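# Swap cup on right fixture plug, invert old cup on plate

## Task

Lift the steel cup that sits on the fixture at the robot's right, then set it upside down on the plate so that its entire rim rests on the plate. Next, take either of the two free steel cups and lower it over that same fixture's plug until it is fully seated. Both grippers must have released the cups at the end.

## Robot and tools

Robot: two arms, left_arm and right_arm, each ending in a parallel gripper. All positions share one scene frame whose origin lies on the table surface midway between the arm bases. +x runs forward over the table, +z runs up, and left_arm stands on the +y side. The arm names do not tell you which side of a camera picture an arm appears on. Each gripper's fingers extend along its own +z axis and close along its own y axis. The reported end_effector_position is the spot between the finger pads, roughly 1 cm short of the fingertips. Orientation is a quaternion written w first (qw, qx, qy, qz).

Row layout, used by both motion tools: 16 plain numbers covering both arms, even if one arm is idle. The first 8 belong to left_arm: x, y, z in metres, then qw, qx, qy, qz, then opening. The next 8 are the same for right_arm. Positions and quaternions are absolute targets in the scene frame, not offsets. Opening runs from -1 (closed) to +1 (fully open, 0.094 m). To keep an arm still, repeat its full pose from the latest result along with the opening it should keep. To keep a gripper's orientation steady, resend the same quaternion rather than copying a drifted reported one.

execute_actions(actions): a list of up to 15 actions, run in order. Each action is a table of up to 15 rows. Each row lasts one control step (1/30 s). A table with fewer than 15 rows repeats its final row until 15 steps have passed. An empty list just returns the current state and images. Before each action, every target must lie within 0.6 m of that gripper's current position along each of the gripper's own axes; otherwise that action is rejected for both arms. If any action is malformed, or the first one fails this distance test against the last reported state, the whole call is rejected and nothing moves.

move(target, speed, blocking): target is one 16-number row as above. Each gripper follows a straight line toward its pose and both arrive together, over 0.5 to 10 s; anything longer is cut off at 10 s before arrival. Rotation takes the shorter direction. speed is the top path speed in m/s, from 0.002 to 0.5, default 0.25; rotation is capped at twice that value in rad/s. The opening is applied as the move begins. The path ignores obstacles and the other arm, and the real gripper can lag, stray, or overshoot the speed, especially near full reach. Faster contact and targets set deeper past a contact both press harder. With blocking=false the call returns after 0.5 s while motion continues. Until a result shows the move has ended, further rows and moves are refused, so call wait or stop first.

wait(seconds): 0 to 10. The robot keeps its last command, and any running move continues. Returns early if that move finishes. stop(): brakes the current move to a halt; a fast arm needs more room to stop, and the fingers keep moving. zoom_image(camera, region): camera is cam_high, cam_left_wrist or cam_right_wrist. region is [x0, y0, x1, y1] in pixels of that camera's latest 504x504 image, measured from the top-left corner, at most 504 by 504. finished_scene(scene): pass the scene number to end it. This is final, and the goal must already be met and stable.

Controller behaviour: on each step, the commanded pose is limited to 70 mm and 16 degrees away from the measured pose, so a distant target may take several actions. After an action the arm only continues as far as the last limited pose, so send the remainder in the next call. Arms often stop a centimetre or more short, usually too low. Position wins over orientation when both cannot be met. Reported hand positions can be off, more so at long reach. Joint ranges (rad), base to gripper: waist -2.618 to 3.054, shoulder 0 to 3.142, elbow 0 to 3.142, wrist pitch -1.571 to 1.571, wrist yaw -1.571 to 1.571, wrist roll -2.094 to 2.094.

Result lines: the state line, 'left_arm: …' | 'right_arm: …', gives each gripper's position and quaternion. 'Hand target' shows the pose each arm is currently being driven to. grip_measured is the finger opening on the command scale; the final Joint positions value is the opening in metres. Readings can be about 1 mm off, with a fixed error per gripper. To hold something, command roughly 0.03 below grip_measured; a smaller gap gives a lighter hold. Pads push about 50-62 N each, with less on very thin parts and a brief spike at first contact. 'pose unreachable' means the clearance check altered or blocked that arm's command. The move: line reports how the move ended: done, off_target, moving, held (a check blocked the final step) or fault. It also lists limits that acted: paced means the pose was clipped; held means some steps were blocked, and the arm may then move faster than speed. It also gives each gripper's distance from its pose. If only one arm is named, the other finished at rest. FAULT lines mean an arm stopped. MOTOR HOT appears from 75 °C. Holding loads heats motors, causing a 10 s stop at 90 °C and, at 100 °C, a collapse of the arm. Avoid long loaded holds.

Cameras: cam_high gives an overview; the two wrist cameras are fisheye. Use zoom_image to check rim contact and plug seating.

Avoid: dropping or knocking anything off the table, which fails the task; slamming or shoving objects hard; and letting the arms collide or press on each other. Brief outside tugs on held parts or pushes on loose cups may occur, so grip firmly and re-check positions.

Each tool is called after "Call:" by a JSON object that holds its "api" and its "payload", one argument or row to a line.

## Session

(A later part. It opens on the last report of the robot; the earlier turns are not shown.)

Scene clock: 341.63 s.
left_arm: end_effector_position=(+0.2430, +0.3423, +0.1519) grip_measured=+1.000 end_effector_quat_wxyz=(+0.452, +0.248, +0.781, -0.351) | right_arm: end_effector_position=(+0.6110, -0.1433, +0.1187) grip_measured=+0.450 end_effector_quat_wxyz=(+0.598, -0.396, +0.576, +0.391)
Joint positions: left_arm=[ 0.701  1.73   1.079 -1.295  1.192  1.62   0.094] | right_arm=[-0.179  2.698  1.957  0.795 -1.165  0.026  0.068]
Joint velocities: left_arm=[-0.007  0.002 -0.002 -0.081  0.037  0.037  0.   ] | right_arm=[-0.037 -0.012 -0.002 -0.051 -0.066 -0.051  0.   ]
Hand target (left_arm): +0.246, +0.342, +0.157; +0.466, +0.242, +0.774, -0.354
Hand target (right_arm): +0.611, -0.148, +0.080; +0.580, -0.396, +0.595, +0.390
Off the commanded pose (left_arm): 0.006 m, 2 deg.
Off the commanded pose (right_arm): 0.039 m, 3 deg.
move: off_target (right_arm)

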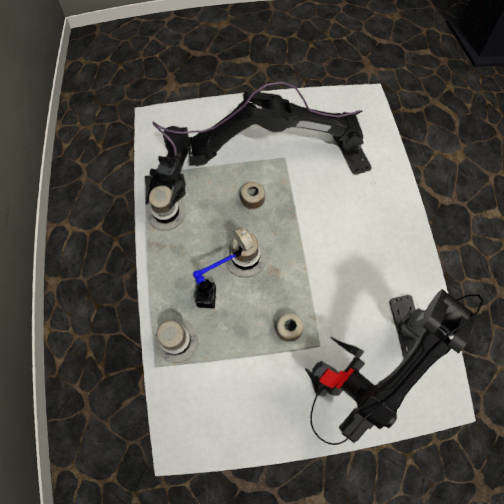

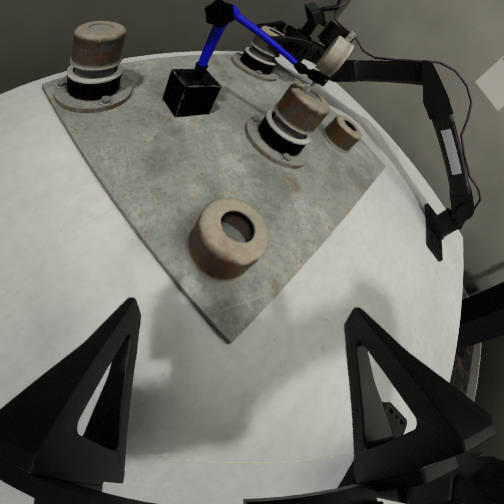

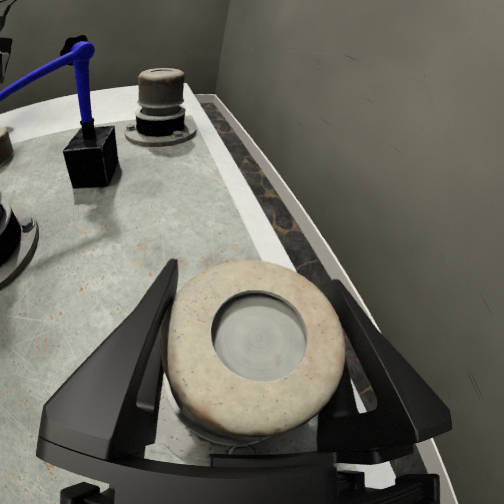

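Call:
{"api": "move", "payload": {
  "target": [0.246,0.342,0.157,0.466,0.242,0.774,-0.354,1, 0.616,-0.148,0.08,0.64,-0.28,0.66,0.27,0.2],
  "speed": 0.06
}}

Call:
{"api": "move", "payload": {
  "target": [0.246,0.342,0.157,0.466,0.242,0.774,-0.354,1, 0.616,-0.148,0.12,0.653,-0.271,0.653,0.271,1],
  "speed": 0.04
}}

Call:
{"api": "move", "payload": {
  "target": [0.246,0.342,0.157,0.466,0.242,0.774,-0.354,1, 0.60,-0.16,0.22,0.653,-0.271,0.653,0.271,1],
  "speed": 0.1
}}

Scene clock: 349.03 s.
left_arm: end_effector_position=(+0.2431, +0.3423, +0.1520) grip_measured=+1.000 end_effector_quat_wxyz=(+0.453, +0.248, +0.781, -0.351) | right_arm: end_effector_position=(+0.6169, -0.1479, +0.1157) grip_measured=+0.450 end_effector_quat_wxyz=(+0.662, -0.287, +0.629, +0.288)
Joint positions: left_arm=[ 0.701  1.73   1.079 -1.295  1.192  1.62   0.094] | right_arm=[-0.122  2.559  1.631  0.988 -0.763  0.024  0.068]
Joint velocities: left_arm=[-0.002 -0.007 -0.002  0.066 -0.022  0.007  0.   ] | right_arm=[-0.007 -0.007 -0.002 -0.022 -0.037  0.007  0.   ]
Hand target (left_arm): +0.246, +0.342, +0.157; +0.466, +0.242, +0.774, -0.354
Hand target (right_arm): +0.614, -0.149, +0.080; +0.640, -0.283, +0.661, +0.271
Off the commanded pose (left_arm): 0.006 m, 2 deg.
Off the commanded pose (right_arm): 0.036 m, 5 deg.
move: off_target (right_arm)

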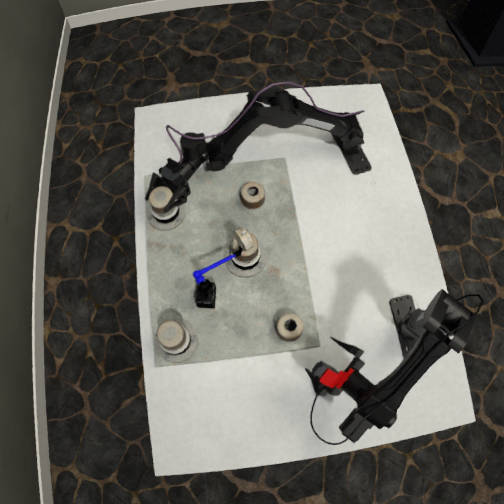

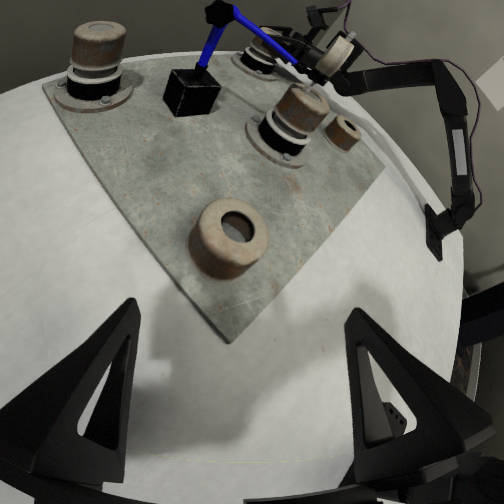

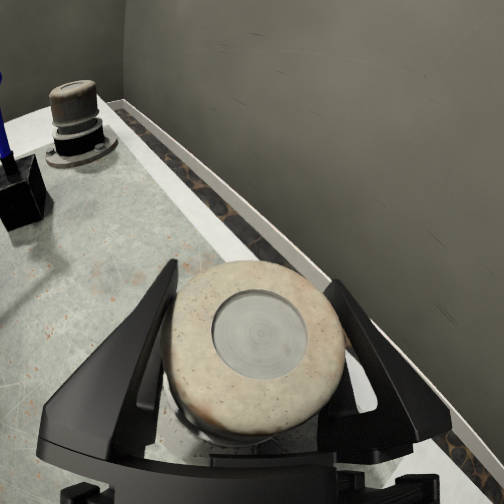

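Scene clock: 350.20 s.
left_arm: end_effector_position=(+0.2430, +0.3423, +0.1519) grip_measured=+1.000 end_effector_quat_wxyz=(+0.452, +0.248, +0.781, -0.351) | right_arm: end_effector_position=(+0.6175, -0.1505, +0.1152) grip_measured=+1.000 end_effector_quat_wxyz=(+0.656, -0.273, +0.648, +0.275)
Joint positions: left_arm=[ 0.701  1.73   1.079 -1.295  1.192  1.62   0.094] | right_arm=[-0.117  2.523  1.598  0.938 -0.716  0.008  0.094]
Joint velocities: left_arm=[-0.007 -0.012 -0.002 -0.022 -0.022 -0.051  0.   ] | right_arm=[-0.027  0.007  0.007 -0.051 -0.007 -0.081  0.   ]
Hand target (left_arm): +0.246, +0.342, +0.157; +0.466, +0.242, +0.774, -0.354
Hand target (right_arm): +0.616, -0.148, +0.120; +0.653, -0.271, +0.653, +0.271
Off the commanded pose (left_arm): 0.006 m, 2 deg.
Off the commanded pose (right_arm): 0.006 m, 1 deg.
move: done

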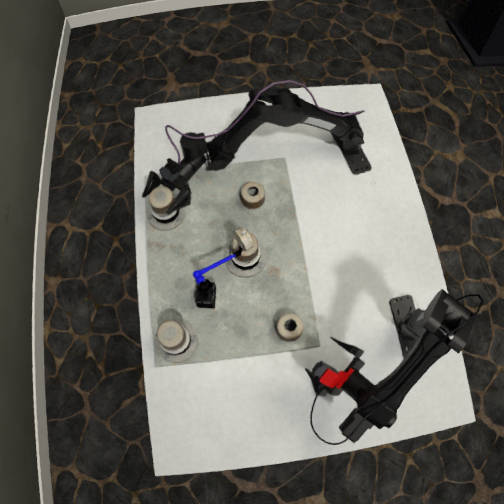

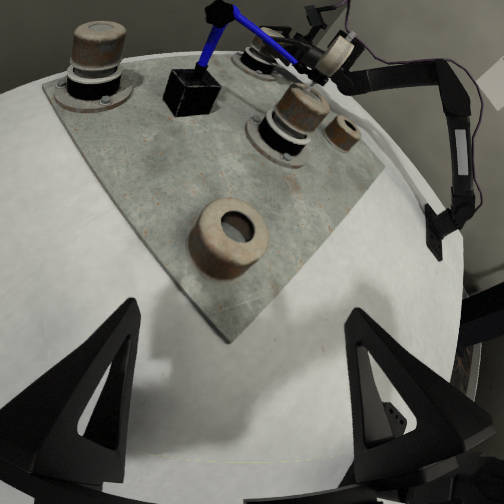

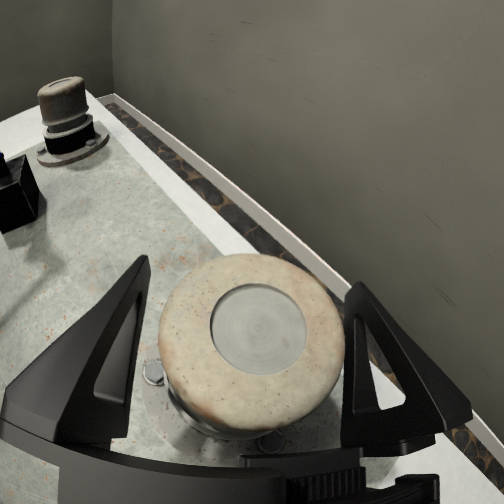

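Scene clock: 351.87 s.
left_arm: end_effector_position=(+0.2431, +0.3423, +0.1521) grip_measured=+1.000 end_effector_quat_wxyz=(+0.453, +0.248, +0.781, -0.351) | right_arm: end_effector_position=(+0.6012, -0.1560, +0.2147) grip_measured=+1.000 end_effector_quat_wxyz=(+0.655, -0.270, +0.651, +0.273)
Joint positions: left_arm=[ 0.701  1.73   1.079 -1.295  1.192  1.62   0.094] | right_arm=[-0.124  2.252  1.558  0.702 -0.716  0.008  0.094]
Joint velocities: left_arm=[-0.017  0.002 -0.012 -0.037 -0.007  0.066  0.   ] | right_arm=[-0.032 -0.017 -0.012  0.022  0.037 -0.022  0.   ]
Hand target (left_arm): +0.246, +0.342, +0.157; +0.466, +0.242, +0.774, -0.354
Hand target (right_arm): +0.599, -0.160, +0.220; +0.653, -0.271, +0.653, +0.271
Off the commanded pose (left_arm): 0.006 m, 2 deg.
Off the commanded pose (right_arm): 0.007 m, 0 deg.
move: done

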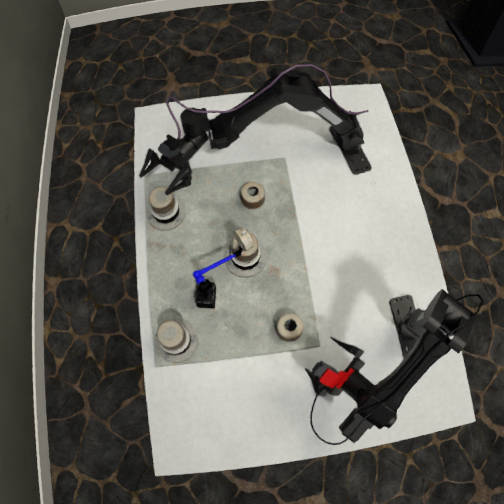

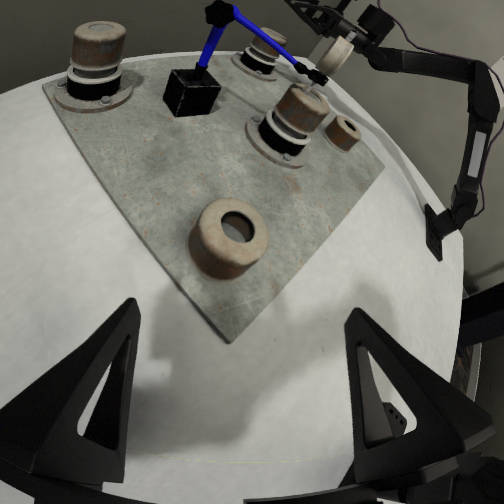

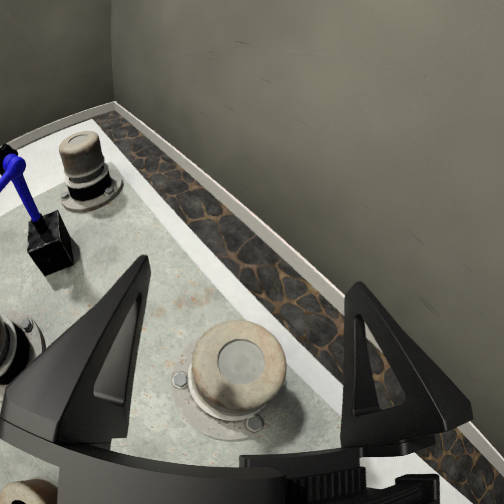

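Call:
{"api": "finished_scene", "payload": {
  "scene": 1
}}

The scene is finished: the task was done.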